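# Spell the slip's code with tiles on a freestanding board

## Task

Push letter tiles all the way into the empty rail of the standing board until the rail reads the code shown on the slip. The board is loose, so at the end it must stand on its own, entirely on the table top, at the same uprightness it started with. Anything held in place only by the robot at the end does not count.

## Robot and tools

Robot: two Piper arms, left_arm and right_arm, each with a two-finger parallel gripper and a wrist camera. Bases in the scene frame: left_arm at (+0.006, +0.342, 0) m, quat_wxyz (+1.000, 0, 0, -0.010); right_arm at (+0.037, -0.227, 0) m, quat_wxyz (+0.996, 0, 0, -0.084). The names are just labels, not image sides.

Scene frame: origin on the table surface midway between the arms, +z up, +x outward over the table, left_arm on the +y side. The state line (left_arm: ... | right_arm: ...) gives each gripper's end_effector_position in metres and end_effector_quat_wxyz in this frame. That position is the point between the finger pads, roughly 5 mm short of the tips; it may be off, more so at long reach. The fingers point along the gripper's +z and close along its y.

execute_actions takes "actions": a list holding zero or one item, plus optional "pictures" (boolean; images come by default). An empty list only reports the state. A move item is {"rows": [...], "steps": n} with n from 1 to 15 (default 15), each step 1/30 s. Each row is used for one step; if rows run out, the last one repeats. Every row has exactly 14 numbers covering both arms: left_arm's waist, shoulder, elbow, forearm roll, wrist pitch, wrist roll, then its gripper opening; then the same seven for right_arm. Send all 14 even when one arm stays still. The six joint values are absolute target angles in radians, in the same form as the Joint positions line. Ranges: waist -2.618 to 2.618, shoulder 0.000 to 3.140, elbow -2.967 to 0.000, forearm roll -1.745 to 1.745, wrist pitch -1.220 to 1.220, wrist roll -2.094 to 2.094. The true ends may differ by up to 0.013 rad. A target more than 0.013 rad beyond an end and beyond the current angle gets the call refused (nothing is sent); a target past the real end is clipped, and a "joint sent to its limit" line may appear, possibly about an earlier action. Opening is an absolute value from -1 (closed) to +1 (fully open, 0.070 m pad gap); a full close takes about 1 s or more. A wait item is {"steps": n} with n up to 300, counted from the last result, including your reply time.

Motion limits: joint targets move at most 3 rad/s with 0.6 s of acceleration, all joints of an arm timed to arrive together; each step's target stays within 0.867 rad of the measured angle, and if it would move the gripper over 70 mm from where it is, the whole arm's targets are pulled back. Far goals therefore need several calls. Between calls the arms keep heading to the last row until they settle or a step is HELD.

Result lines: Joint positions lists each arm's six angles (rad) then finger gap (m). grip_measured is the finger opening on the command scale; each gripper reads up to about 1 mm off, constant for the scene. To grasp, command roughly 0.04 under grip_measured (less for a gentler hold); about 20 N per pad max, and a quick close can squeeze harder or bounce open. "joint command not followed" means the clearance check altered or blocked targets on some steps; HELD marks steps where your row was not (fully) sent. MOTOR HOT appears from 65 °C; at 80 °C an OVER-TEMPERATURE FAULT drops that arm until it cools. Reaching a joint's load limit (21.6 N m for waist, shoulder, elbow; 7.52 N m for the three wrist joints, whose motors manage only about 4 N m) freezes that arm for 10 s and discards the rest of the call. Held weight adds to the load.

zoom_image: {"camera": name, "region": [x0, y0, x1, y1]} in pixels from the top-left, max 504x504, on the latest image. Cameras, each 672x504: cam_head_left, cam_head_right, cam_low, cam_left_wrist, cam_right_wrist (images arrive in that order). show_instructions (no arguments) shows the reference pages, here the letter rail manual image. read_manual(section="licences") gives only licence texts. finished_scene(scene) closes the given scene (1 or 2) irreversibly and reports success; replying without any tool call ends everything.

Suggested order: look, read the slip and reference image, zoom to identify tiles and the rail; pick each tile, align it with the rail and slide it in fully; steady the board if needed but let go at the end; confirm the spelling and that the board stands upright on its own before finishing.

Avoid: knocking anything off the table (fails the task), tipping or dragging the board, dropping or slipping tiles, hard pushes or slams, arms colliding or pressing each other, long loaded holds that heat motors. Occasional brief tugs on held parts or nudges to loose objects may happen. Faster, smoother, lower-effort work is better, and thinking time counts while the robot runs.

Each tool is called after "Emit:" as name(argument=value, ...), one argument or row to a line, values as JSON.

## Session

Emit:
show_instructions(
)

Emit:
execute_actions(
  actions=[],
)

Reference images for this scene: letter rail manual.

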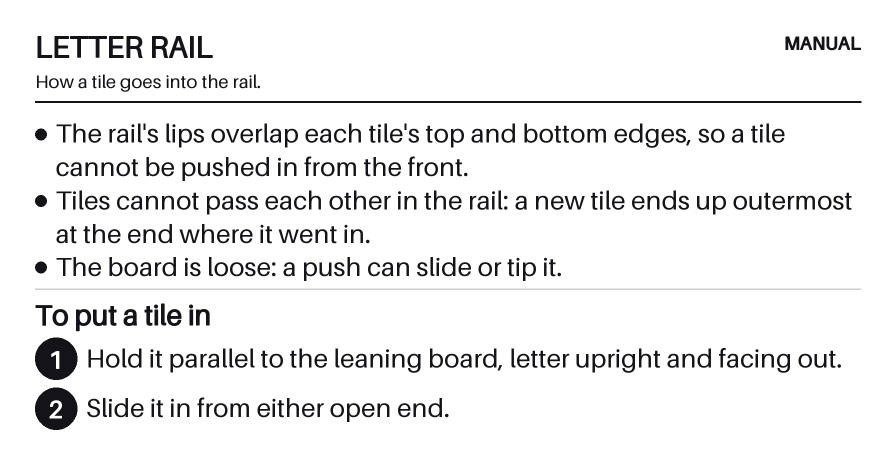

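Scene clock: 0.00 s of 7877.00 s.
left_arm: end_effector_position=(+0.1704, +0.6171, +0.1444) grip_measured=+1.00 end_effector_quat_wxyz=(+0.093, -0.256, +0.950, +0.153) | right_arm: end_effector_position=(+0.3999, -0.4718, +0.2383) grip_measured=+1.00 end_effector_quat_wxyz=(-0.025, -0.303, +0.730, -0.612)
Joint positions: left_arm=[ 0.973  1.434 -1.035  0.145  0.921  0.359  0.07 ] | right_arm=[ 0.021  1.662 -1.049 -1.591  1.015  0.033  0.07 ]

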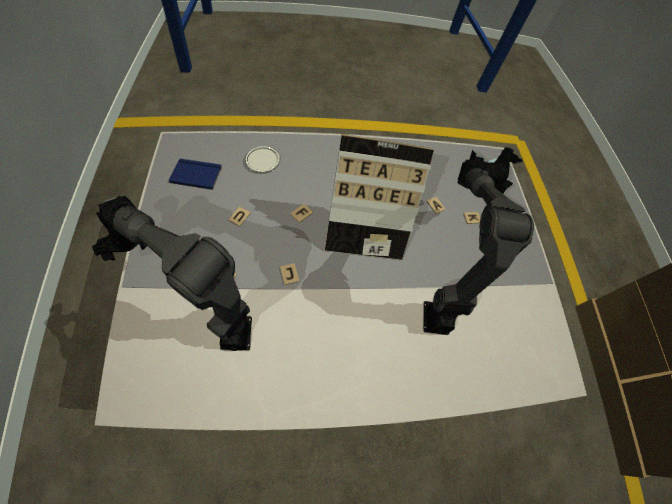

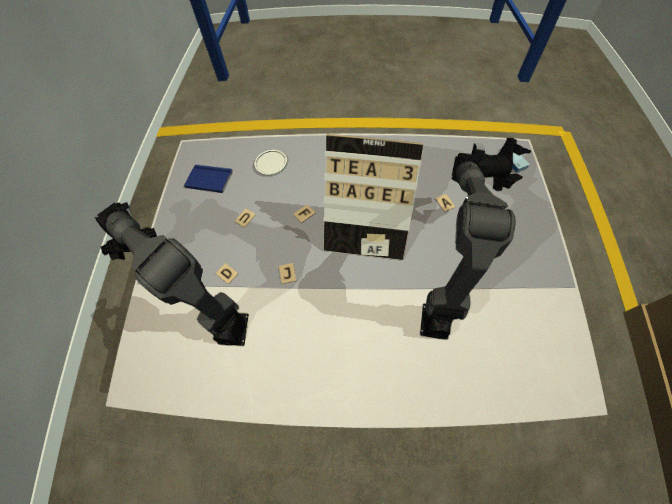

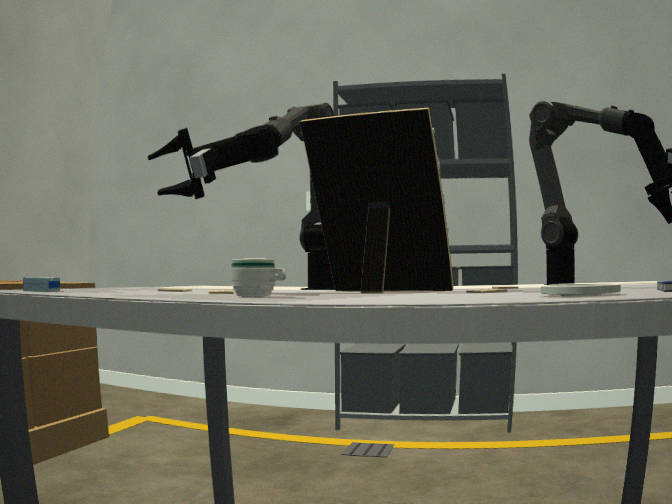

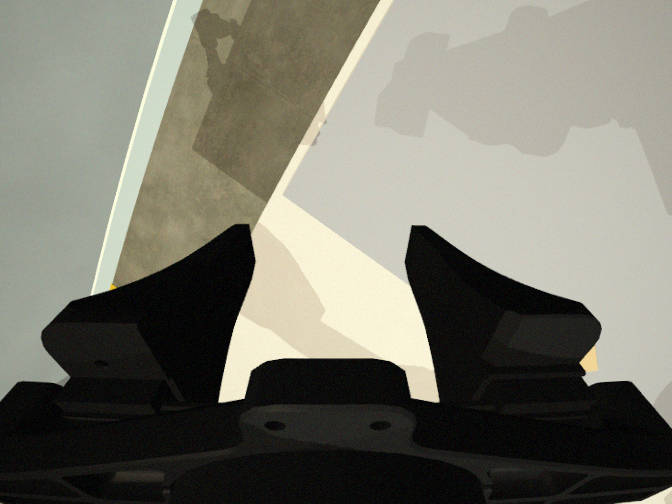

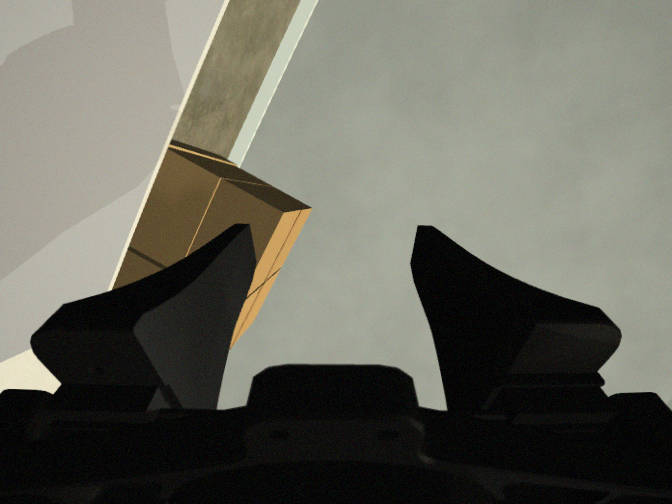

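Emit:
zoom_image(
  camera="cam_head_left",
  region=[270, 120, 500, 290],
)

Emit:
zoom_image(
  camera="cam_head_right",
  region=[270, 120, 500, 290],
)

Region (270, 120, 500, 290) of cam_head_left's 672x504 image, scaled by 2.191, with more detail than that image has; it fills the top 373 rows of this view, and the rest is white.

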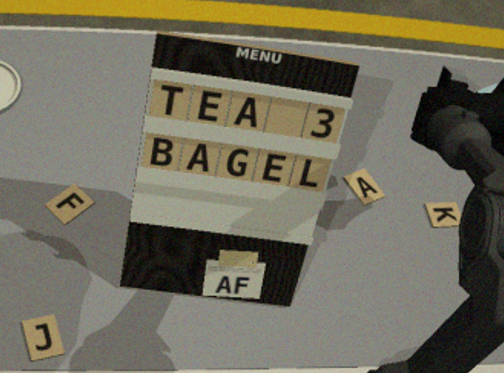

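Region (270, 120, 500, 290) of cam_head_right's 672x504 image, scaled by 2.191, with more detail than that image has; it fills the top 373 rows of this view, and the rest is white.

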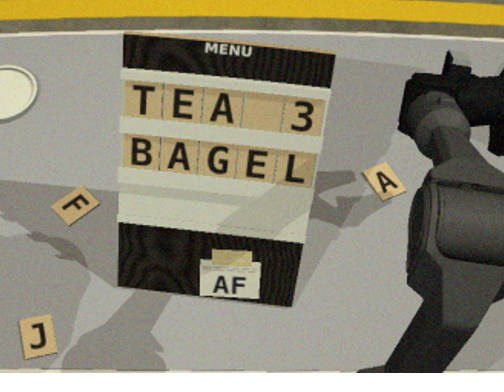

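Emit:
execute_actions(
  actions=[
    {"rows":[[-0.417,2.046,-1.571,0,1.19,0.46,0.8,0.055,1.915,-1.357,0,1.10,-0.51,0.8]],"steps":15},
  ],
  pictures=false,
)

Emit:
execute_actions(
  actions=[
    {"steps":45},
  ],
)

Scene clock: 27.77 s of 7877.00 s.
left_arm: end_effector_position=(+0.3134, +0.5285, +0.1173) grip_measured=+0.80 end_effector_quat_wxyz=(+0.070, -0.032, +0.994, +0.076) | right_arm: end_effector_position=(+0.3898, -0.4400, +0.1487) grip_measured=+0.80 end_effector_quat_wxyz=(-0.074, -0.287, +0.857, -0.421)
Joint positions: left_arm=[ 0.521  1.694 -1.261  0.084  1.034  0.401  0.063] | right_arm=[ 0.038  1.793 -1.208 -1.02   1.059 -0.248  0.063]
Steps of this call (steps 1 to 90: nothing new was sent; then 24.27 s passed at rest; steps 91 to 105: all 15 steps of this action). Readings (joint positions):
91: left_arm=[0.972 1.435 -1.035 0.145 0.922 0.359] | right_arm=[0.021 1.663 -1.049 -1.590 1.015 0.032]
92: left_arm=[0.966 1.439 -1.039 0.145 0.923 0.359] | right_arm=[0.021 1.664 -1.051 -1.583 1.015 0.028]
94: left_arm=[0.934 1.461 -1.059 0.140 0.933 0.363] | right_arm=[0.022 1.672 -1.062 -1.550 1.018 0.008]
98: left_arm=[0.803 1.550 -1.137 0.119 0.972 0.378] | right_arm=[0.027 1.710 -1.108 -1.418 1.031 -0.073]
105: the state above

Scene clock: 29.27 s of 7877.00 s.
left_arm: end_effector_position=(+0.3711, +0.1721, +0.0599) grip_measured=+0.80 end_effector_quat_wxyz=(-0.004, +0.433, +0.901, -0.000) | right_arm: end_effector_position=(+0.3994, -0.2687, +0.0599) grip_measured=+0.80 end_effector_quat_wxyz=(+0.000, -0.197, +0.980, -0.000)
Joint positions: left_arm=[-0.416  2.047 -1.571 -0.     1.19   0.46   0.063] | right_arm=[ 0.055  1.915 -1.357 -0.     1.1   -0.51   0.063]
Steps of this call (steps 1 to 45: the robot went on to your last target). Readings (joint positions):
1: left_arm=[0.482 1.710 -1.276 0.080 1.041 0.404] | right_arm=[0.039 1.802 -1.218 -0.962 1.062 -0.266]
2: left_arm=[0.442 1.726 -1.290 0.076 1.048 0.407] | right_arm=[0.040 1.810 -1.228 -0.904 1.064 -0.283]
4: left_arm=[0.363 1.755 -1.316 0.069 1.061 0.412] | right_arm=[0.042 1.824 -1.245 -0.788 1.069 -0.313]
8: left_arm=[0.206 1.814 -1.367 0.055 1.087 0.421] | right_arm=[0.046 1.850 -1.277 -0.558 1.078 -0.370]
45: the state above
All arms were judged still, so your last target was given up. Only a new action makes them travel on or press farther. Fingers that are still opening or closing keep moving.

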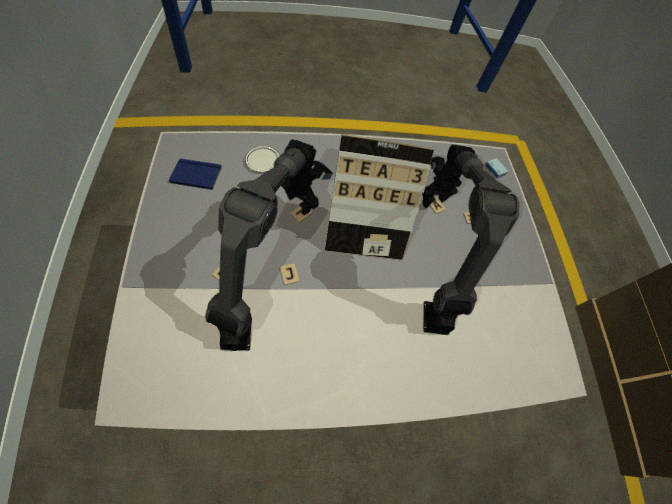

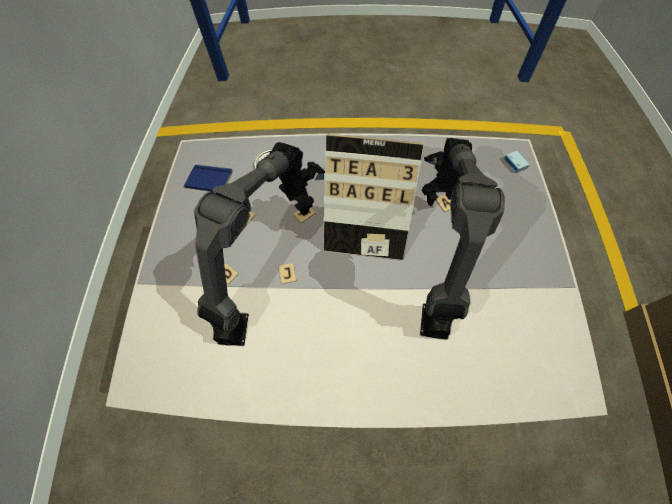

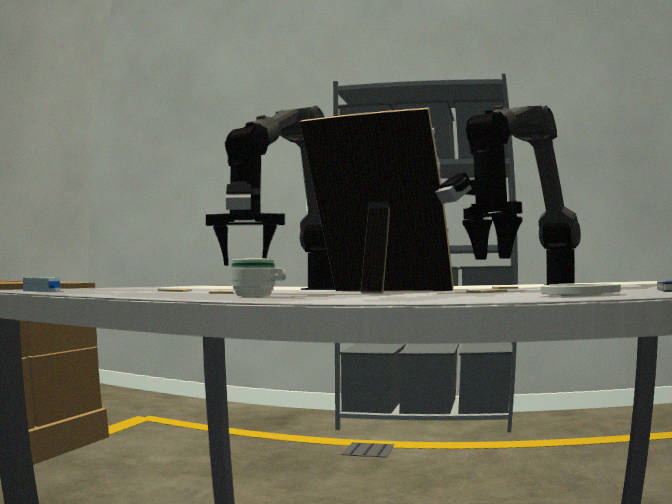

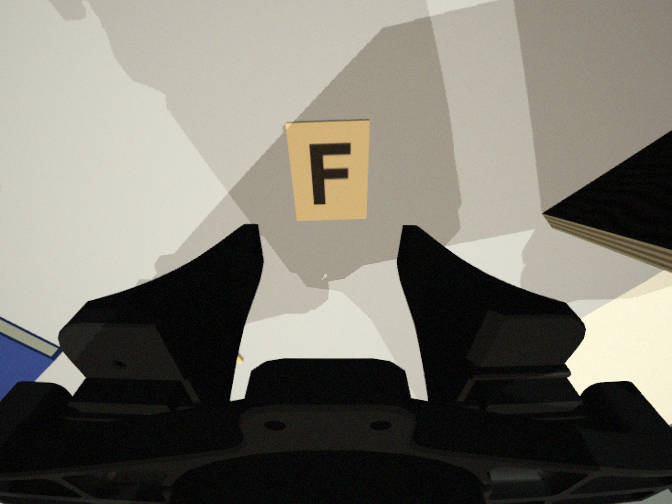

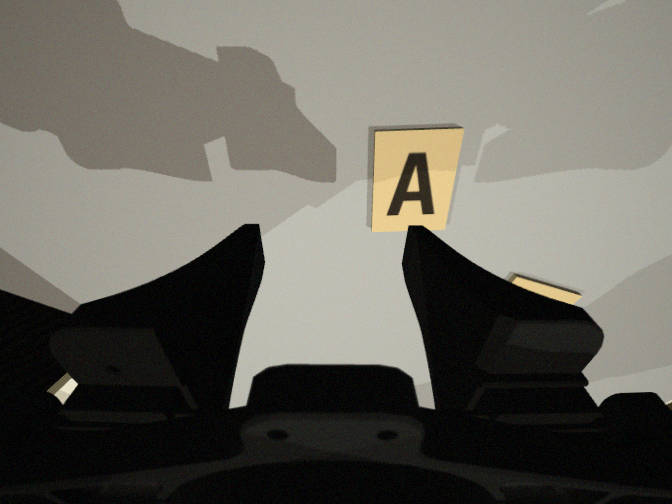

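Emit:
execute_actions(
  actions=[
    {"rows":[[-0.428,2.145,-1.5736,0,1.0986,0.414,0.7,-0.029,2.0649,-1.4533,0,1.0464,-0.627,0.7]],"steps":15},
  ],
  pictures=false,
)

Emit:
execute_actions(
  actions=[
    {"steps":8},
  ],
)

Scene clock: 39.33 s of 7877.00 s.
left_arm: end_effector_position=(+0.3806, +0.1620, +0.0197) grip_measured=+0.70 end_effector_quat_wxyz=(-0.006, +0.418, +0.909, +0.000) | right_arm: end_effector_position=(+0.4247, -0.3057, +0.0243) grip_measured=+0.70 end_effector_quat_wxyz=(-0.000, -0.212, +0.977, +0.000)
Joint positions: left_arm=[-0.429  2.146 -1.573  0.     1.098  0.413  0.059] | right_arm=[-0.031  2.067 -1.453  0.     1.046 -0.628  0.059]
Steps of this call (steps 1 to 90: nothing new was sent; then 6.57 s passed at rest; steps 91 to 105: all 15 steps of this action). Readings (joint positions):
91: left_arm=[-0.417 2.046 -1.571 0.000 1.189 0.460] | right_arm=[0.054 1.916 -1.357 0.000 1.100 -0.510]
92: left_arm=[-0.418 2.051 -1.571 0.000 1.183 0.457] | right_arm=[0.051 1.922 -1.361 0.000 1.099 -0.515]
94: left_arm=[-0.421 2.081 -1.573 0.000 1.153 0.441] | right_arm=[0.033 1.953 -1.381 0.001 1.087 -0.541]
98: left_arm=[-0.429 2.149 -1.573 0.000 1.096 0.413] | right_arm=[-0.022 2.051 -1.442 0.000 1.051 -0.616]
105: the state above

Scene clock: 39.60 s of 7877.00 s.
left_arm: end_effector_position=(+0.3807, +0.1620, +0.0200) grip_measured=+0.70 end_effector_quat_wxyz=(-0.006, +0.418, +0.908, +0.000) | right_arm: end_effector_position=(+0.4248, -0.3052, +0.0249) grip_measured=+0.70 end_effector_quat_wxyz=(-0.000, -0.213, +0.977, +0.000)
Joint positions: left_arm=[-0.429  2.145 -1.573  0.     1.098  0.414  0.06 ] | right_arm=[-0.029  2.065 -1.453  0.     1.046 -0.627  0.059]
Steps of this call (steps 1 to 8: the robot went on to your last target). Readings (joint positions):
1: left_arm=[-0.429 2.146 -1.573 0.000 1.098 0.413] | right_arm=[-0.030 2.066 -1.453 0.000 1.046 -0.627]
2: left_arm=[-0.429 2.145 -1.573 0.000 1.098 0.413] | right_arm=[-0.030 2.066 -1.453 0.000 1.046 -0.627]
4: left_arm=[-0.429 2.145 -1.573 0.000 1.098 0.414] | right_arm=[-0.030 2.066 -1.453 0.000 1.046 -0.627]
8: the state above

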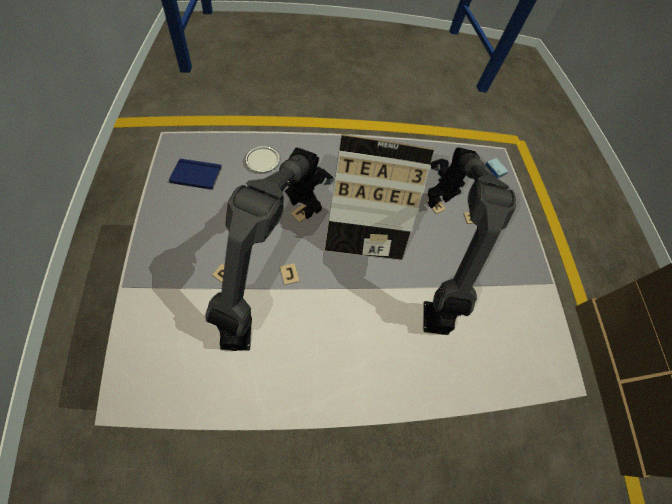

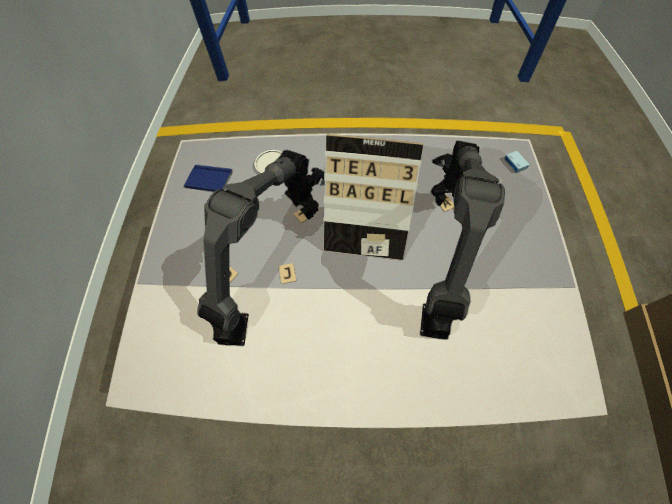

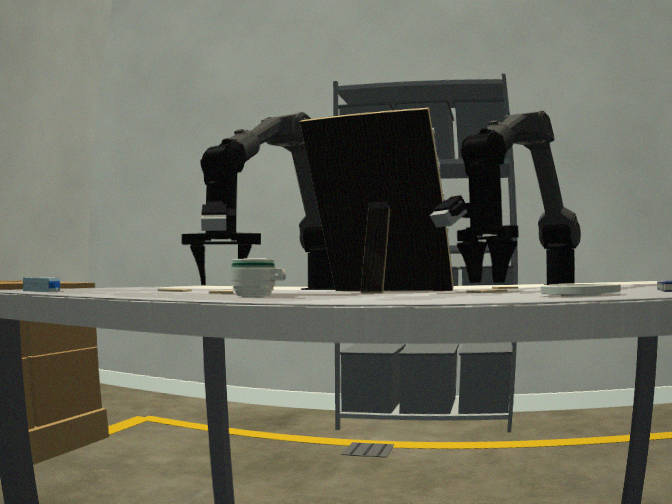

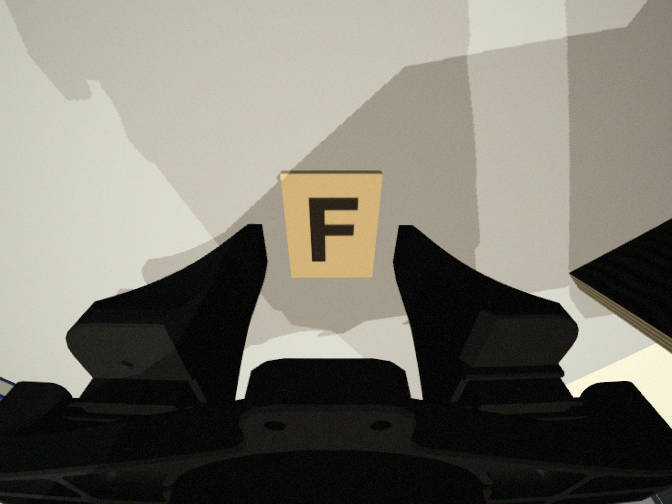

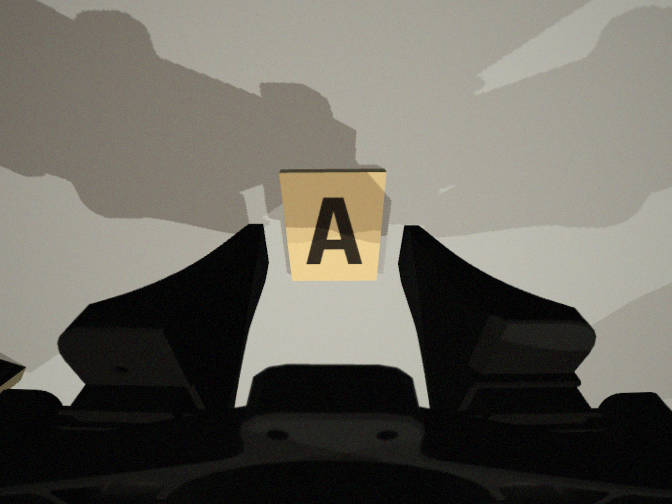

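Emit:
execute_actions(
  actions=[
    {"rows":[[-0.428,2.151,-1.567,0,1.087,0.414,0.65,-0.029,2.069,-1.449,0,1.038,-0.627,0.65],[-0.428,2.156,-1.561,0,1.075,0.414,0.6,-0.029,2.072,-1.445,0,1.031,-0.627,0.6],[-0.428,2.160,-1.557,0,1.067,0.414,0.55,-0.029,2.075,-1.442,0,1.025,-0.627,0.55],[-0.428,2.164,-1.553,0,1.059,0.414,0.5,-0.029,2.077,-1.44,0,1.02,-0.627,0.5],[-0.428,2.1677,-1.5492,0,1.0515,0.414,0.5,-0.029,2.0797,-1.4373,0,1.0156,-0.627,0.5]],"steps":15},
  ],
)

Scene clock: 46.40 s of 7877.00 s.
left_arm: end_effector_position=(+0.3809, +0.1622, +0.0047) grip_measured=+0.50 end_effector_quat_wxyz=(-0.006, +0.418, +0.909, +0.000) | right_arm: end_effector_position=(+0.4250, -0.3051, +0.0157) grip_measured=+0.50 end_effector_quat_wxyz=(+0.000, -0.213, +0.977, -0.000)
Joint positions: left_arm=[-0.428  2.168 -1.549  0.     1.051  0.414  0.053] | right_arm=[-0.029  2.079 -1.437 -0.     1.015 -0.627  0.052]
Steps of this call (steps 1 to 15: the robot went on to your last target; steps 16 to 90: nothing new was sent; then 3.30 s passed at rest; steps 91 to 105: all 15 steps of this action). Readings (joint positions):
91: left_arm=[-0.428 2.145 -1.574 0.000 1.098 0.414] | right_arm=[-0.029 2.065 -1.453 -0.000 1.046 -0.627]
92: left_arm=[-0.428 2.147 -1.572 0.000 1.092 0.414] | right_arm=[-0.029 2.066 -1.451 -0.000 1.040 -0.627]
94: left_arm=[-0.428 2.157 -1.560 0.000 1.068 0.414] | right_arm=[-0.029 2.073 -1.443 -0.000 1.023 -0.627]
98: left_arm=[-0.428 2.168 -1.549 0.000 1.051 0.414] | right_arm=[-0.029 2.079 -1.437 -0.000 1.015 -0.627]
105: the state above

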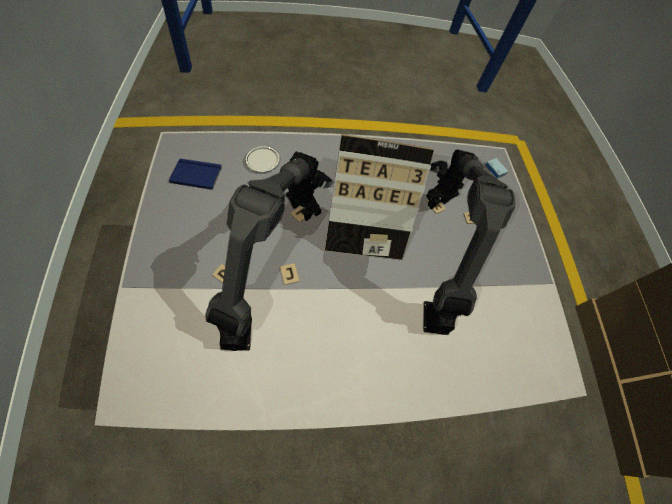

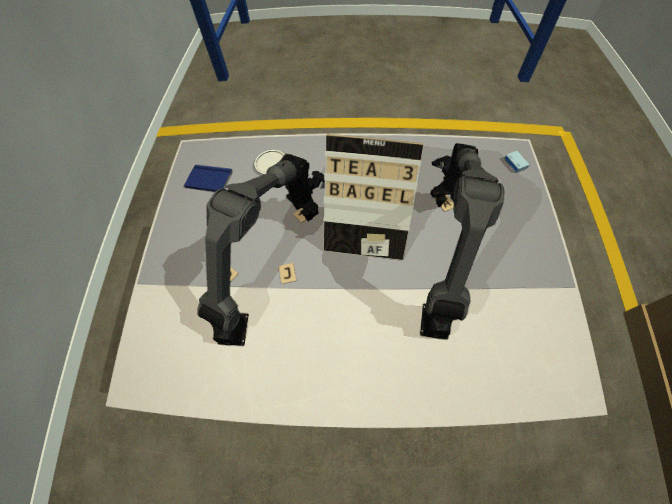

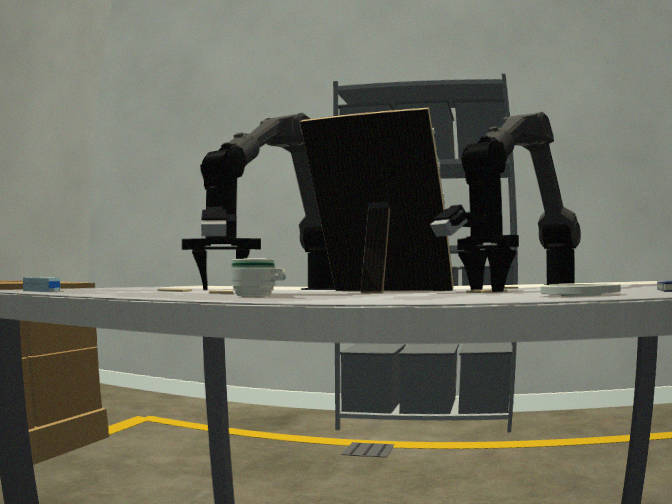

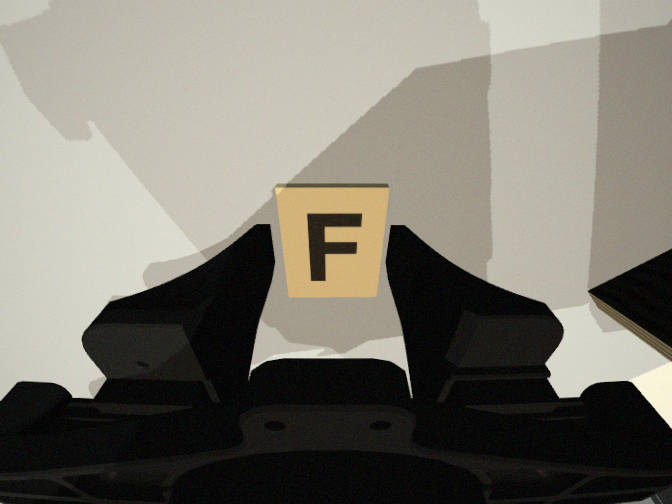

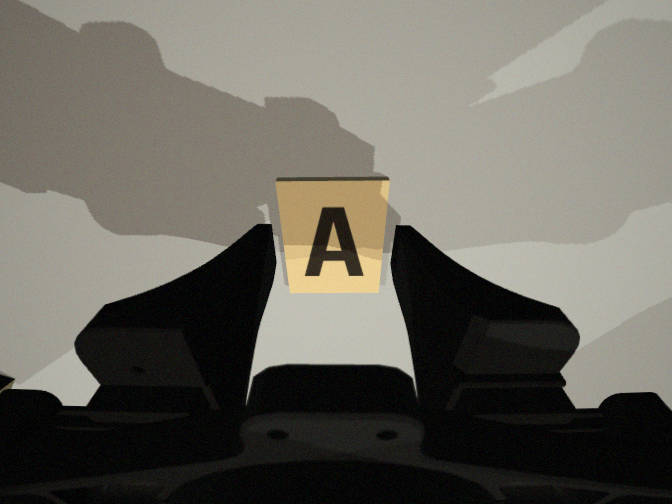

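Emit:
execute_actions(
  actions=[
    {"rows":[[-0.428,2.1677,-1.5492,0,1.0515,0.414,0.46,-0.029,2.0852,-1.4313,0,1.004,-0.627,0.5],[-0.428,2.1677,-1.5492,0,1.0515,0.414,0.42,-0.029,2.0852,-1.4313,0,1.004,-0.627,0.48],[-0.428,2.1677,-1.5492,0,1.0515,0.414,0.39,-0.029,2.0852,-1.4313,0,1.004,-0.627,0.45],[-0.428,2.1677,-1.5492,0,1.0515,0.414,0.36,-0.029,2.0852,-1.4313,0,1.004,-0.627,0.41],[-0.428,2.1677,-1.5492,0,1.0515,0.414,0.33,-0.029,2.0852,-1.4313,0,1.004,-0.627,0.37],[-0.428,2.1677,-1.5492,0,1.0515,0.414,0.31,-0.029,2.0852,-1.4313,0,1.004,-0.627,0.34],[-0.428,2.1677,-1.5492,0,1.0515,0.414,0.29,-0.029,2.0852,-1.4313,0,1.004,-0.627,0.31],[-0.428,2.1677,-1.5492,0,1.0515,0.414,0.27,-0.029,2.0852,-1.4313,0,1.004,-0.627,0.29],[-0.428,2.1677,-1.5492,0,1.0515,0.414,0.25,-0.029,2.0852,-1.4313,0,1.004,-0.627,0.27],[-0.428,2.1677,-1.5492,0,1.0515,0.414,0.23,-0.029,2.0852,-1.4313,0,1.004,-0.627,0.25],[-0.428,2.1677,-1.5492,0,1.0515,0.414,0.21,-0.029,2.0852,-1.4313,0,1.004,-0.627,0.21]],"steps":15},
  ],
  pictures=false,
)

Scene clock: 56.53 s of 7877.00 s.
left_arm: end_effector_position=(+0.3808, +0.1622, +0.0050) grip_measured=+0.27 end_effector_quat_wxyz=(-0.006, +0.418, +0.909, +0.000) | right_arm: end_effector_position=(+0.4247, -0.3051, +0.0116) grip_measured=+0.27 end_effector_quat_wxyz=(-0.000, -0.213, +0.977, +0.000)
Joint positions: left_arm=[-0.428  2.168 -1.549  0.     1.052  0.414  0.044] | right_arm=[-0.029  2.086 -1.431 -0.     1.004 -0.627  0.045]
Steps of this call (steps 1 to 15: the robot went on to your last target; steps 16 to 90: nothing new was sent; then 6.63 s passed at rest; steps 91 to 105: all 15 steps of this action). Readings (joint positions):
91: left_arm=[-0.428 2.168 -1.549 0.000 1.052 0.414] | right_arm=[-0.029 2.080 -1.437 -0.000 1.015 -0.627]
92: left_arm=[-0.428 2.168 -1.549 0.000 1.052 0.414] | right_arm=[-0.029 2.082 -1.435 -0.000 1.009 -0.627]
94: left_arm=[-0.428 2.168 -1.549 0.000 1.052 0.414] | right_arm=[-0.029 2.086 -1.431 -0.000 1.004 -0.627]
98: left_arm=[-0.428 2.168 -1.549 0.000 1.052 0.414] | right_arm=[-0.029 2.086 -1.431 -0.000 1.004 -0.627]
105: the state above

Emit:
execute_actions(
  actions=[
    {"rows":[[-0.40,2.08,-1.58,0,1.17,0.414,0.22,-0.05,1.98,-1.44,0,1.12,-0.627,0.22]],"steps":10},
  ],
  pictures=false,
)

Emit:
execute_actions(
  actions=[
    {"rows":[[-0.1,1.9,-1.4,0,1.1,0.414,0.22,-0.4,1.5,-1.0,0,1.15,0,0.22]],"steps":15},
  ],
  pictures=false,
)

Emit:
execute_actions(
  actions=[
    {"rows":[[-0.1,1.45,-0.75,-1.578,-0.905,0.935,0.22,-0.4,1.054,-0.523,0,1.127,0.889,0.22]],"steps":15},
  ],
  pictures=false,
)

Emit:
execute_actions(
  actions=[
    {"steps":12},
  ],
  pictures=false,
)

Emit:
execute_actions(
  actions=[
    {"rows":[[-0.1,1.45,-0.75,-1.578,-0.905,0.935,0.22,0.3,1.054,-0.523,0,1.127,0.889,0.22]],"steps":15},
  ],
  pictures=false,
)

Emit:
execute_actions(
  actions=[
    {"steps":10},
  ],
)

Scene clock: 94.10 s of 7877.00 s.
left_arm: end_effector_position=(+0.3788, +0.1764, +0.0512) grip_measured=+0.27 end_effector_quat_wxyz=(-0.004, +0.404, +0.915, +0.000) | right_arm: end_effector_position=(+0.4097, -0.3102, +0.0570) grip_measured=+0.27 end_effector_quat_wxyz=(+0.001, -0.203, +0.979, -0.000)
Joint positions: left_arm=[-0.399  2.074 -1.582 -0.     1.172  0.414  0.044] | right_arm=[-0.05   1.974 -1.439 -0.     1.122 -0.627  0.045]
Steps of this call (steps 1 to 15: the robot went on to your last target; steps 16 to 90: nothing new was sent; then 34.23 s passed at rest; steps 91 to 100: all 10 steps of this action). Readings (joint positions):
91: left_arm=[-0.428 2.167 -1.549 0.000 1.053 0.414] | right_arm=[-0.029 2.084 -1.431 -0.000 1.005 -0.627]
92: left_arm=[-0.426 2.163 -1.549 0.000 1.059 0.414] | right_arm=[-0.029 2.079 -1.431 -0.000 1.011 -0.627]
94: left_arm=[-0.419 2.140 -1.556 -0.000 1.092 0.414] | right_arm=[-0.034 2.051 -1.431 -0.000 1.044 -0.627]
98: left_arm=[-0.400 2.078 -1.580 -0.000 1.168 0.414] | right_arm=[-0.049 1.978 -1.439 -0.000 1.119 -0.627]
100: the state above

Scene clock: 94.60 s of 7877.00 s.
left_arm: end_effector_position=(+0.3829, +0.2982, +0.0765) grip_measured=+0.27 end_effector_quat_wxyz=(+0.029, +0.262, +0.965, +0.005) | right_arm: end_effector_position=(+0.2864, -0.3639, +0.1007) grip_measured=+0.27 end_effector_quat_wxyz=(+0.003, +0.187, +0.982, -0.001)
Joint positions: left_arm=[-0.096  1.898 -1.399  0.001  1.1    0.414  0.044] | right_arm=[-0.331  1.594 -1.088 -0.     1.145 -0.124  0.045]
Steps of this call (steps 1 to 15: all 15 steps of this action). Readings (joint positions):
1: left_arm=[-0.398 2.075 -1.581 -0.000 1.172 0.414] | right_arm=[-0.050 1.975 -1.439 -0.000 1.121 -0.626]
2: left_arm=[-0.392 2.073 -1.578 -0.001 1.169 0.414] | right_arm=[-0.054 1.972 -1.436 -0.000 1.121 -0.619]
4: left_arm=[-0.362 2.057 -1.558 -0.001 1.161 0.414] | right_arm=[-0.071 1.950 -1.414 -0.000 1.121 -0.586]
8: left_arm=[-0.230 1.979 -1.479 -0.001 1.130 0.414] | right_arm=[-0.145 1.849 -1.321 -0.000 1.127 -0.454]
15: the state above

Scene clock: 95.10 s of 7877.00 s.
left_arm: end_effector_position=(+0.4062, +0.2331, +0.1213) grip_measured=+0.27 end_effector_quat_wxyz=(+0.307, +0.178, +0.927, -0.122) | right_arm: end_effector_position=(+0.1635, -0.3075, +0.0861) grip_measured=+0.27 end_effector_quat_wxyz=(+0.000, +0.606, +0.795, -0.000)
Joint positions: left_arm=[-0.101  1.639 -1.024 -0.603  0.497  0.715  0.044] | right_arm=[-0.395  1.127 -0.601 -0.     1.131  0.739  0.045]
Steps of this call (steps 1 to 15: all 15 steps of this action). Readings (joint positions):
1: left_arm=[-0.098 1.898 -1.399 -0.001 1.099 0.415] | right_arm=[-0.350 1.565 -1.061 -0.000 1.146 -0.087]
2: left_arm=[-0.099 1.895 -1.394 -0.007 1.092 0.419] | right_arm=[-0.364 1.534 -1.031 -0.000 1.145 -0.044]
4: left_arm=[-0.100 1.881 -1.370 -0.040 1.059 0.439] | right_arm=[-0.374 1.463 -0.961 -0.000 1.144 0.062]
8: left_arm=[-0.100 1.813 -1.273 -0.173 0.927 0.516] | right_arm=[-0.382 1.330 -0.817 -0.000 1.140 0.329]
15: the state above

Scene clock: 95.50 s of 7877.00 s.
left_arm: end_effector_position=(+0.4438, +0.3282, +0.1818) grip_measured=+0.27 end_effector_quat_wxyz=(+0.511, -0.117, +0.851, -0.029) | right_arm: end_effector_position=(+0.1460, -0.2972, +0.0779) grip_measured=+0.27 end_effector_quat_wxyz=(+0.000, +0.666, +0.746, +0.000)
Joint positions: left_arm=[-0.101  1.516 -0.846 -1.155 -0.193  0.858  0.044] | right_arm=[-0.4    1.054 -0.523 -0.     1.127  0.889  0.045]
Steps of this call (steps 1 to 12: the robot went on to your last target). Readings (joint positions):
1: left_arm=[-0.101 1.620 -0.998 -0.668 0.432 0.736] | right_arm=[-0.396 1.108 -0.581 -0.000 1.130 0.777]
2: left_arm=[-0.101 1.604 -0.974 -0.731 0.370 0.755] | right_arm=[-0.397 1.093 -0.564 -0.000 1.129 0.810]
4: left_arm=[-0.101 1.577 -0.935 -0.847 0.250 0.787] | right_arm=[-0.399 1.069 -0.539 -0.000 1.128 0.858]
8: left_arm=[-0.101 1.540 -0.880 -1.024 0.023 0.831] | right_arm=[-0.400 1.054 -0.523 -0.000 1.127 0.889]
12: the state above

Scene clock: 96.00 s of 7877.00 s.
left_arm: end_effector_position=(+0.3659, +0.4693, +0.2018) grip_measured=+0.27 end_effector_quat_wxyz=(+0.531, -0.389, +0.728, +0.194) | right_arm: end_effector_position=(+0.1664, -0.2303, +0.0779) grip_measured=+0.27 end_effector_quat_wxyz=(+0.000, +0.441, +0.898, +0.000)
Joint positions: left_arm=[-0.101  1.453 -0.755 -1.557 -0.87   0.931  0.044] | right_arm=[ 0.145  1.054 -0.523  0.     1.127  0.889  0.045]
Steps of this call (steps 1 to 15: all 15 steps of this action). Readings (joint positions):
1: left_arm=[-0.101 1.512 -0.839 -1.186 -0.245 0.863] | right_arm=[-0.399 1.054 -0.523 -0.000 1.127 0.889]
2: left_arm=[-0.101 1.507 -0.832 -1.217 -0.298 0.869] | right_arm=[-0.393 1.054 -0.523 -0.000 1.127 0.889]
4: left_arm=[-0.101 1.497 -0.818 -1.278 -0.401 0.880] | right_arm=[-0.361 1.054 -0.523 -0.000 1.127 0.889]
8: left_arm=[-0.101 1.479 -0.791 -1.397 -0.601 0.902] | right_arm=[-0.229 1.054 -0.523 -0.000 1.127 0.889]
15: the state above

Scene clock: 96.33 s of 7877.00 s.
left_arm: end_effector_position=(+0.3584, +0.4752, +0.2018) grip_measured=+0.27 end_effector_quat_wxyz=(+0.526, -0.401, +0.720, +0.207) | right_arm: end_effector_position=(+0.1653, -0.2101, +0.0779) grip_measured=+0.27 end_effector_quat_wxyz=(-0.000, +0.370, +0.929, +0.000)
Joint positions: left_arm=[-0.1    1.45  -0.75  -1.578 -0.905  0.935  0.044] | right_arm=[ 0.301  1.054 -0.523  0.     1.127  0.889  0.045]
Steps of this call (steps 1 to 10: the robot went on to your last target). Readings (joint positions):
1: left_arm=[-0.101 1.452 -0.752 -1.568 -0.887 0.933] | right_arm=[0.184 1.054 -0.523 0.000 1.127 0.889]
2: left_arm=[-0.100 1.450 -0.751 -1.574 -0.899 0.934] | right_arm=[0.217 1.054 -0.523 0.000 1.127 0.889]
4: left_arm=[-0.100 1.450 -0.750 -1.578 -0.906 0.935] | right_arm=[0.267 1.054 -0.523 0.000 1.127 0.889]
8: left_arm=[-0.100 1.450 -0.750 -1.578 -0.905 0.935] | right_arm=[0.301 1.054 -0.523 0.000 1.127 0.889]
10: the state above

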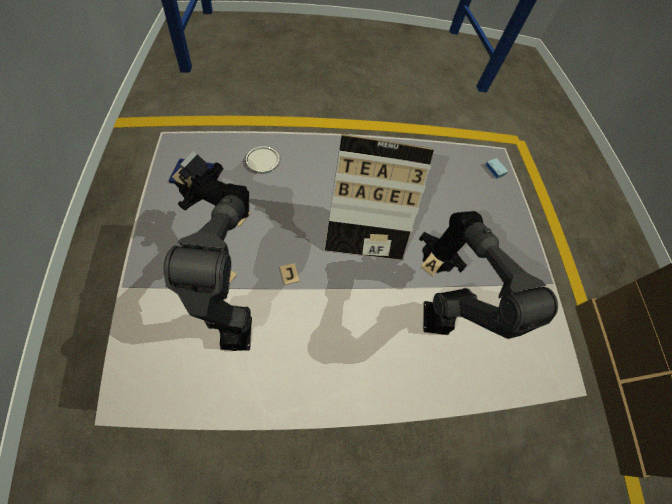

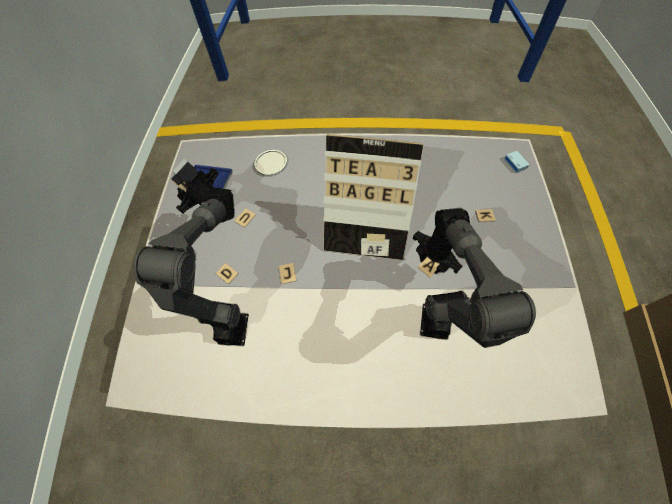

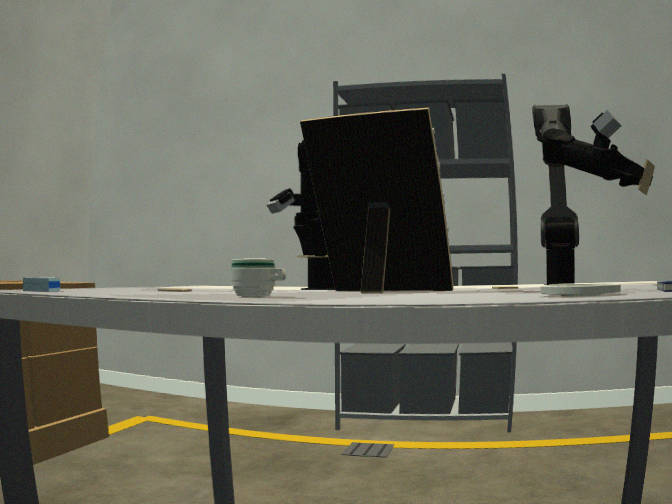

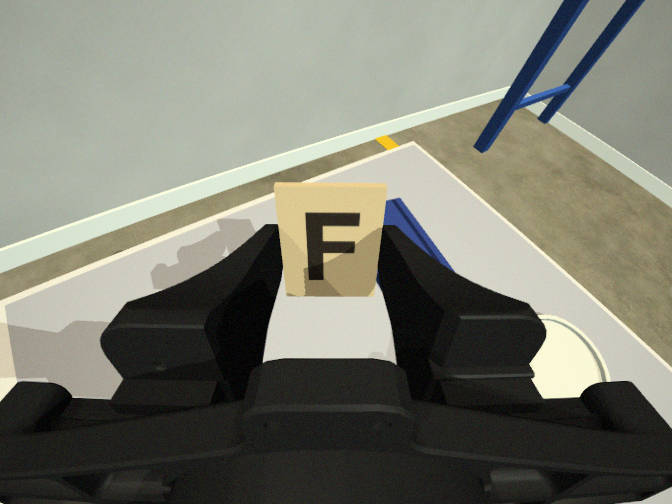

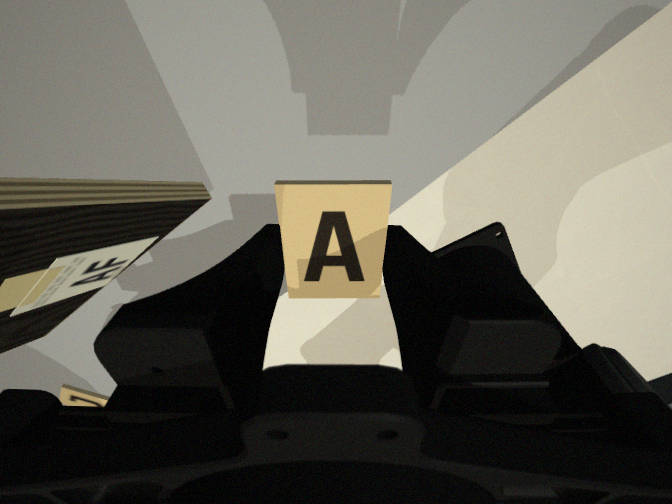

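Emit:
execute_actions(
  actions=[
    {"rows":[[-0.8,1.4779,-0.6182,-1.578,-0.905,0.935,0.22,1.6,1.054,-0.523,0,1.127,1.3,0.22]],"steps":15},
  ],
  pictures=false,
)

Emit:
execute_actions(
  actions=[
    {"steps":8},
  ],
  pictures=false,
)

Emit:
execute_actions(
  actions=[
    {"rows":[[-0.8,1.4779,-0.6182,-1.578,-0.905,0.935,0.22,1.994,1.777,-1.0139,0,0.895,2.0,0.22]],"steps":15},
  ],
  pictures=false,
)

Emit:
execute_actions(
  actions=[
    {"steps":12},
  ],
  pictures=false,
)

Emit:
execute_actions(
  actions=[
    {"rows":[[-0.8,1.4779,-0.6182,-1.578,-0.905,0.935,0.22,1.994,1.79,-1.003,0,0.871,2.0,0.22],[-0.8,1.4779,-0.6182,-1.578,-0.905,0.935,0.22,1.994,1.80,-0.995,0,0.853,2.0,0.22],[-0.8,1.4779,-0.6182,-1.578,-0.905,0.935,0.22,1.994,1.806,-0.99,0,0.842,2.0,0.22],[-0.8,1.4779,-0.6182,-1.578,-0.905,0.935,0.22,1.994,1.811,-0.986,0,0.833,2.0,0.22],[-0.8,1.4779,-0.6182,-1.578,-0.905,0.935,0.22,1.994,1.815,-0.983,0,0.826,2.0,0.22],[-0.8,1.4779,-0.6182,-1.578,-0.905,0.935,0.22,1.994,1.8196,-0.9796,0,0.818,2.0,0.22]],"steps":12},
  ],
)

Scene clock: 106.97 s of 7877.00 s.
left_arm: end_effector_position=(+0.3655, +0.3122, +0.1682) grip_measured=+0.27 end_effector_quat_wxyz=(+0.531, -0.203, +0.815, +0.112) | right_arm: end_effector_position=(+0.1328, -0.1399, +0.0780) grip_measured=+0.27 end_effector_quat_wxyz=(+0.000, +0.189, +0.982, -0.000)
Joint positions: left_arm=[-0.568  1.468 -0.663 -1.578 -0.905  0.935  0.044] | right_arm=[ 0.908  1.054 -0.523 -0.     1.127  1.12   0.045]
Steps of this call (steps 1 to 30: the robot went on to your last target; steps 31 to 90: nothing new was sent; then 7.13 s passed at rest; steps 91 to 105: all 15 steps of this action). Readings (joint positions):
91: left_arm=[-0.101 1.450 -0.750 -1.578 -0.905 0.935] | right_arm=[0.301 1.054 -0.523 -0.000 1.127 0.889]
92: left_arm=[-0.107 1.450 -0.750 -1.578 -0.905 0.935] | right_arm=[0.307 1.054 -0.523 -0.000 1.127 0.892]
94: left_arm=[-0.138 1.450 -0.745 -1.578 -0.905 0.935] | right_arm=[0.339 1.054 -0.523 -0.000 1.127 0.907]
98: left_arm=[-0.271 1.456 -0.720 -1.578 -0.905 0.935] | right_arm=[0.471 1.054 -0.523 -0.000 1.127 0.969]
105: the state above

Scene clock: 107.23 s of 7877.00 s.
left_arm: end_effector_position=(+0.3421, +0.2392, +0.1521) grip_measured=+0.27 end_effector_quat_wxyz=(+0.527, -0.097, +0.841, +0.069) | right_arm: end_effector_position=(+0.0776, -0.1040, +0.0780) grip_measured=+0.27 end_effector_quat_wxyz=(+0.000, +0.001, +1.000, +0.000)
Joint positions: left_arm=[-0.797  1.478 -0.619 -1.578 -0.904  0.935  0.044] | right_arm=[ 1.419  1.054 -0.523 -0.     1.127  1.253  0.045]
Steps of this call (steps 1 to 8: the robot went on to your last target). Readings (joint positions):
1: left_arm=[-0.611 1.470 -0.655 -1.578 -0.905 0.935] | right_arm=[0.980 1.054 -0.523 -0.000 1.127 1.138]
2: left_arm=[-0.653 1.472 -0.647 -1.578 -0.905 0.935] | right_arm=[1.052 1.054 -0.523 -0.000 1.127 1.157]
4: left_arm=[-0.725 1.475 -0.633 -1.578 -0.904 0.935] | right_arm=[1.194 1.054 -0.523 -0.000 1.127 1.194]
8: the state above

Scene clock: 107.73 s of 7877.00 s.
left_arm: end_effector_position=(+0.3417, +0.2384, +0.1518) grip_measured=+0.27 end_effector_quat_wxyz=(+0.527, -0.096, +0.842, +0.068) | right_arm: end_effector_position=(+0.0046, +0.0239, +0.0598) grip_measured=+0.27 end_effector_quat_wxyz=(+0.000, +0.051, +0.999, +0.000)
Joint positions: left_arm=[-0.8    1.478 -0.618 -1.578 -0.905  0.935  0.044] | right_arm=[ 1.867  1.556 -0.865 -0.     0.967  1.8    0.045]
Steps of this call (steps 1 to 15: all 15 steps of this action). Readings (joint positions):
1: left_arm=[-0.801 1.478 -0.618 -1.578 -0.904 0.935] | right_arm=[1.462 1.055 -0.524 -0.000 1.127 1.265]
2: left_arm=[-0.801 1.478 -0.618 -1.578 -0.904 0.935] | right_arm=[1.499 1.062 -0.528 -0.000 1.126 1.283]
4: left_arm=[-0.801 1.478 -0.618 -1.578 -0.904 0.935] | right_arm=[1.565 1.094 -0.550 -0.000 1.117 1.338]
8: left_arm=[-0.800 1.478 -0.618 -1.578 -0.904 0.935] | right_arm=[1.681 1.225 -0.641 -0.000 1.074 1.505]
15: the state above

Scene clock: 108.13 s of 7877.00 s.
left_arm: end_effector_position=(+0.3417, +0.2385, +0.1519) grip_measured=+0.27 end_effector_quat_wxyz=(+0.527, -0.096, +0.842, +0.068) | right_arm: end_effector_position=(-0.0404, +0.0678, +0.0297) grip_measured=+0.27 end_effector_quat_wxyz=(+0.000, +0.087, +0.996, -0.000)
Joint positions: left_arm=[-0.8    1.478 -0.618 -1.578 -0.905  0.935  0.044] | right_arm=[ 1.995  1.778 -1.014  0.     0.895  2.     0.045]
Steps of this call (steps 1 to 12: the robot went on to your last target). Readings (joint positions):
1: left_arm=[-0.800 1.478 -0.618 -1.578 -0.905 0.935] | right_arm=[1.893 1.601 -0.895 -0.000 0.952 1.841]
2: left_arm=[-0.800 1.478 -0.618 -1.578 -0.905 0.935] | right_arm=[1.917 1.644 -0.924 -0.000 0.938 1.879]
4: left_arm=[-0.800 1.478 -0.618 -1.578 -0.905 0.935] | right_arm=[1.956 1.712 -0.969 -0.000 0.916 1.939]
8: left_arm=[-0.800 1.478 -0.618 -1.578 -0.905 0.935] | right_arm=[1.994 1.777 -1.013 0.000 0.896 1.998]
12: the state above

Scene clock: 108.53 s of 7877.00 s.
left_arm: end_effector_position=(+0.3417, +0.2385, +0.1519) grip_measured=+0.27 end_effector_quat_wxyz=(+0.527, -0.096, +0.842, +0.068) | right_arm: end_effector_position=(-0.0400, +0.0675, +0.0096) grip_measured=+0.27 end_effector_quat_wxyz=(+0.000, +0.087, +0.996, -0.001)
Joint positions: left_arm=[-0.8    1.478 -0.618 -1.578 -0.905  0.935  0.044] | right_arm=[ 1.994  1.821 -0.979  0.     0.817  2.     0.045]
Steps of this call (steps 1 to 12: all 12 steps of this action). Readings (joint positions):
1: left_arm=[-0.800 1.478 -0.618 -1.578 -0.905 0.935] | right_arm=[1.995 1.778 -1.014 0.000 0.894 2.000]
2: left_arm=[-0.800 1.478 -0.618 -1.578 -0.905 0.935] | right_arm=[1.995 1.780 -1.012 0.000 0.888 2.000]
4: left_arm=[-0.800 1.478 -0.618 -1.578 -0.905 0.935] | right_arm=[1.995 1.795 -0.999 0.000 0.856 2.000]
8: left_arm=[-0.800 1.478 -0.618 -1.578 -0.905 0.935] | right_arm=[1.994 1.821 -0.979 0.000 0.816 2.000]
12: the state above

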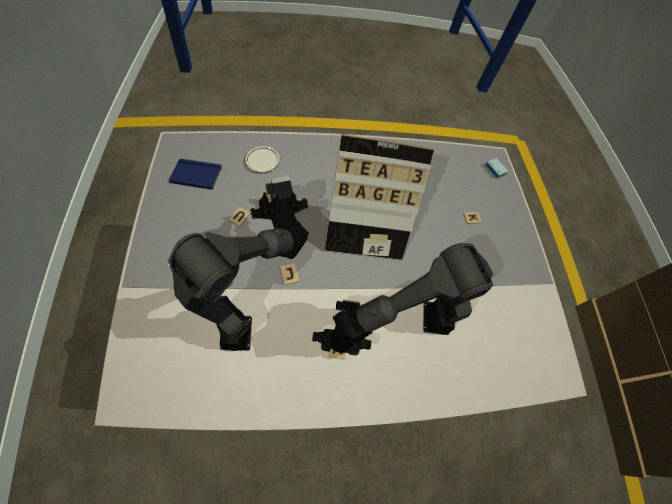

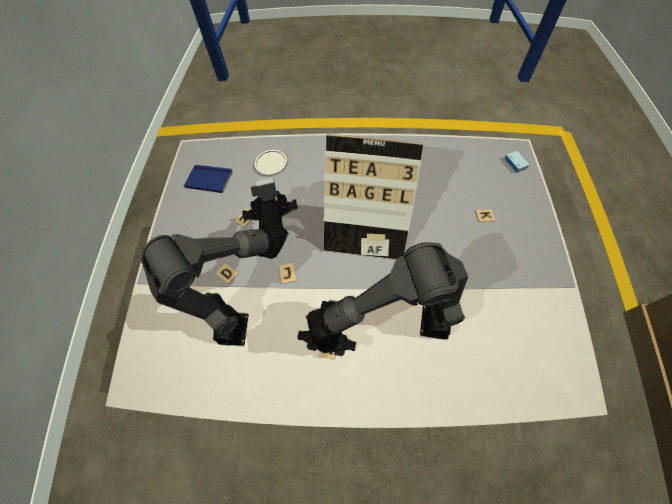

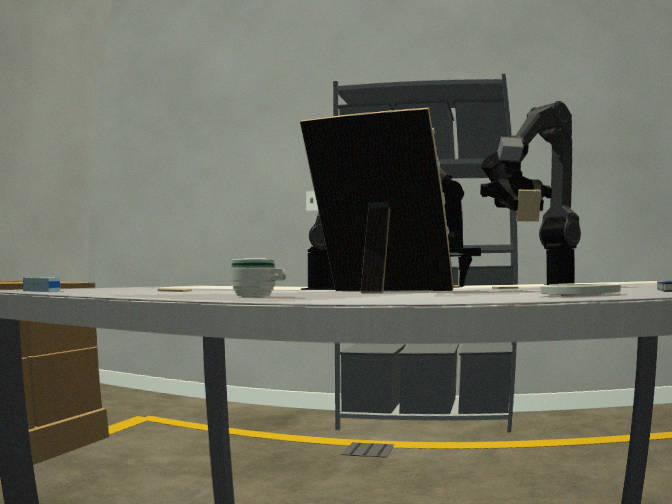

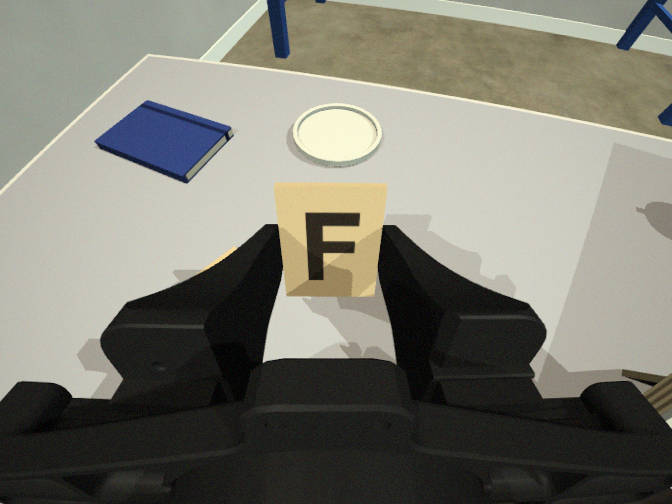

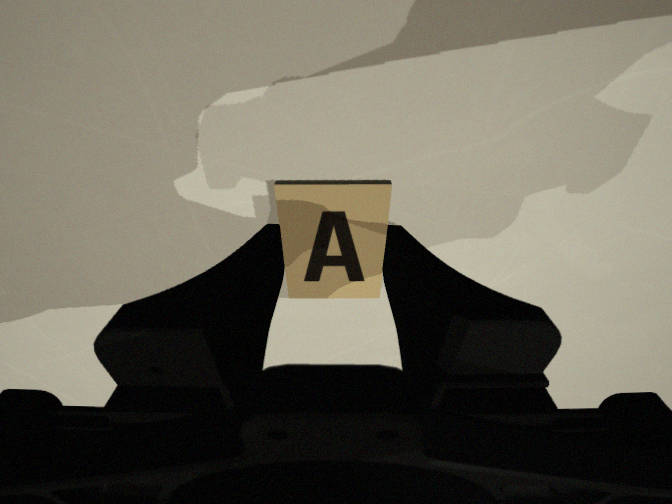

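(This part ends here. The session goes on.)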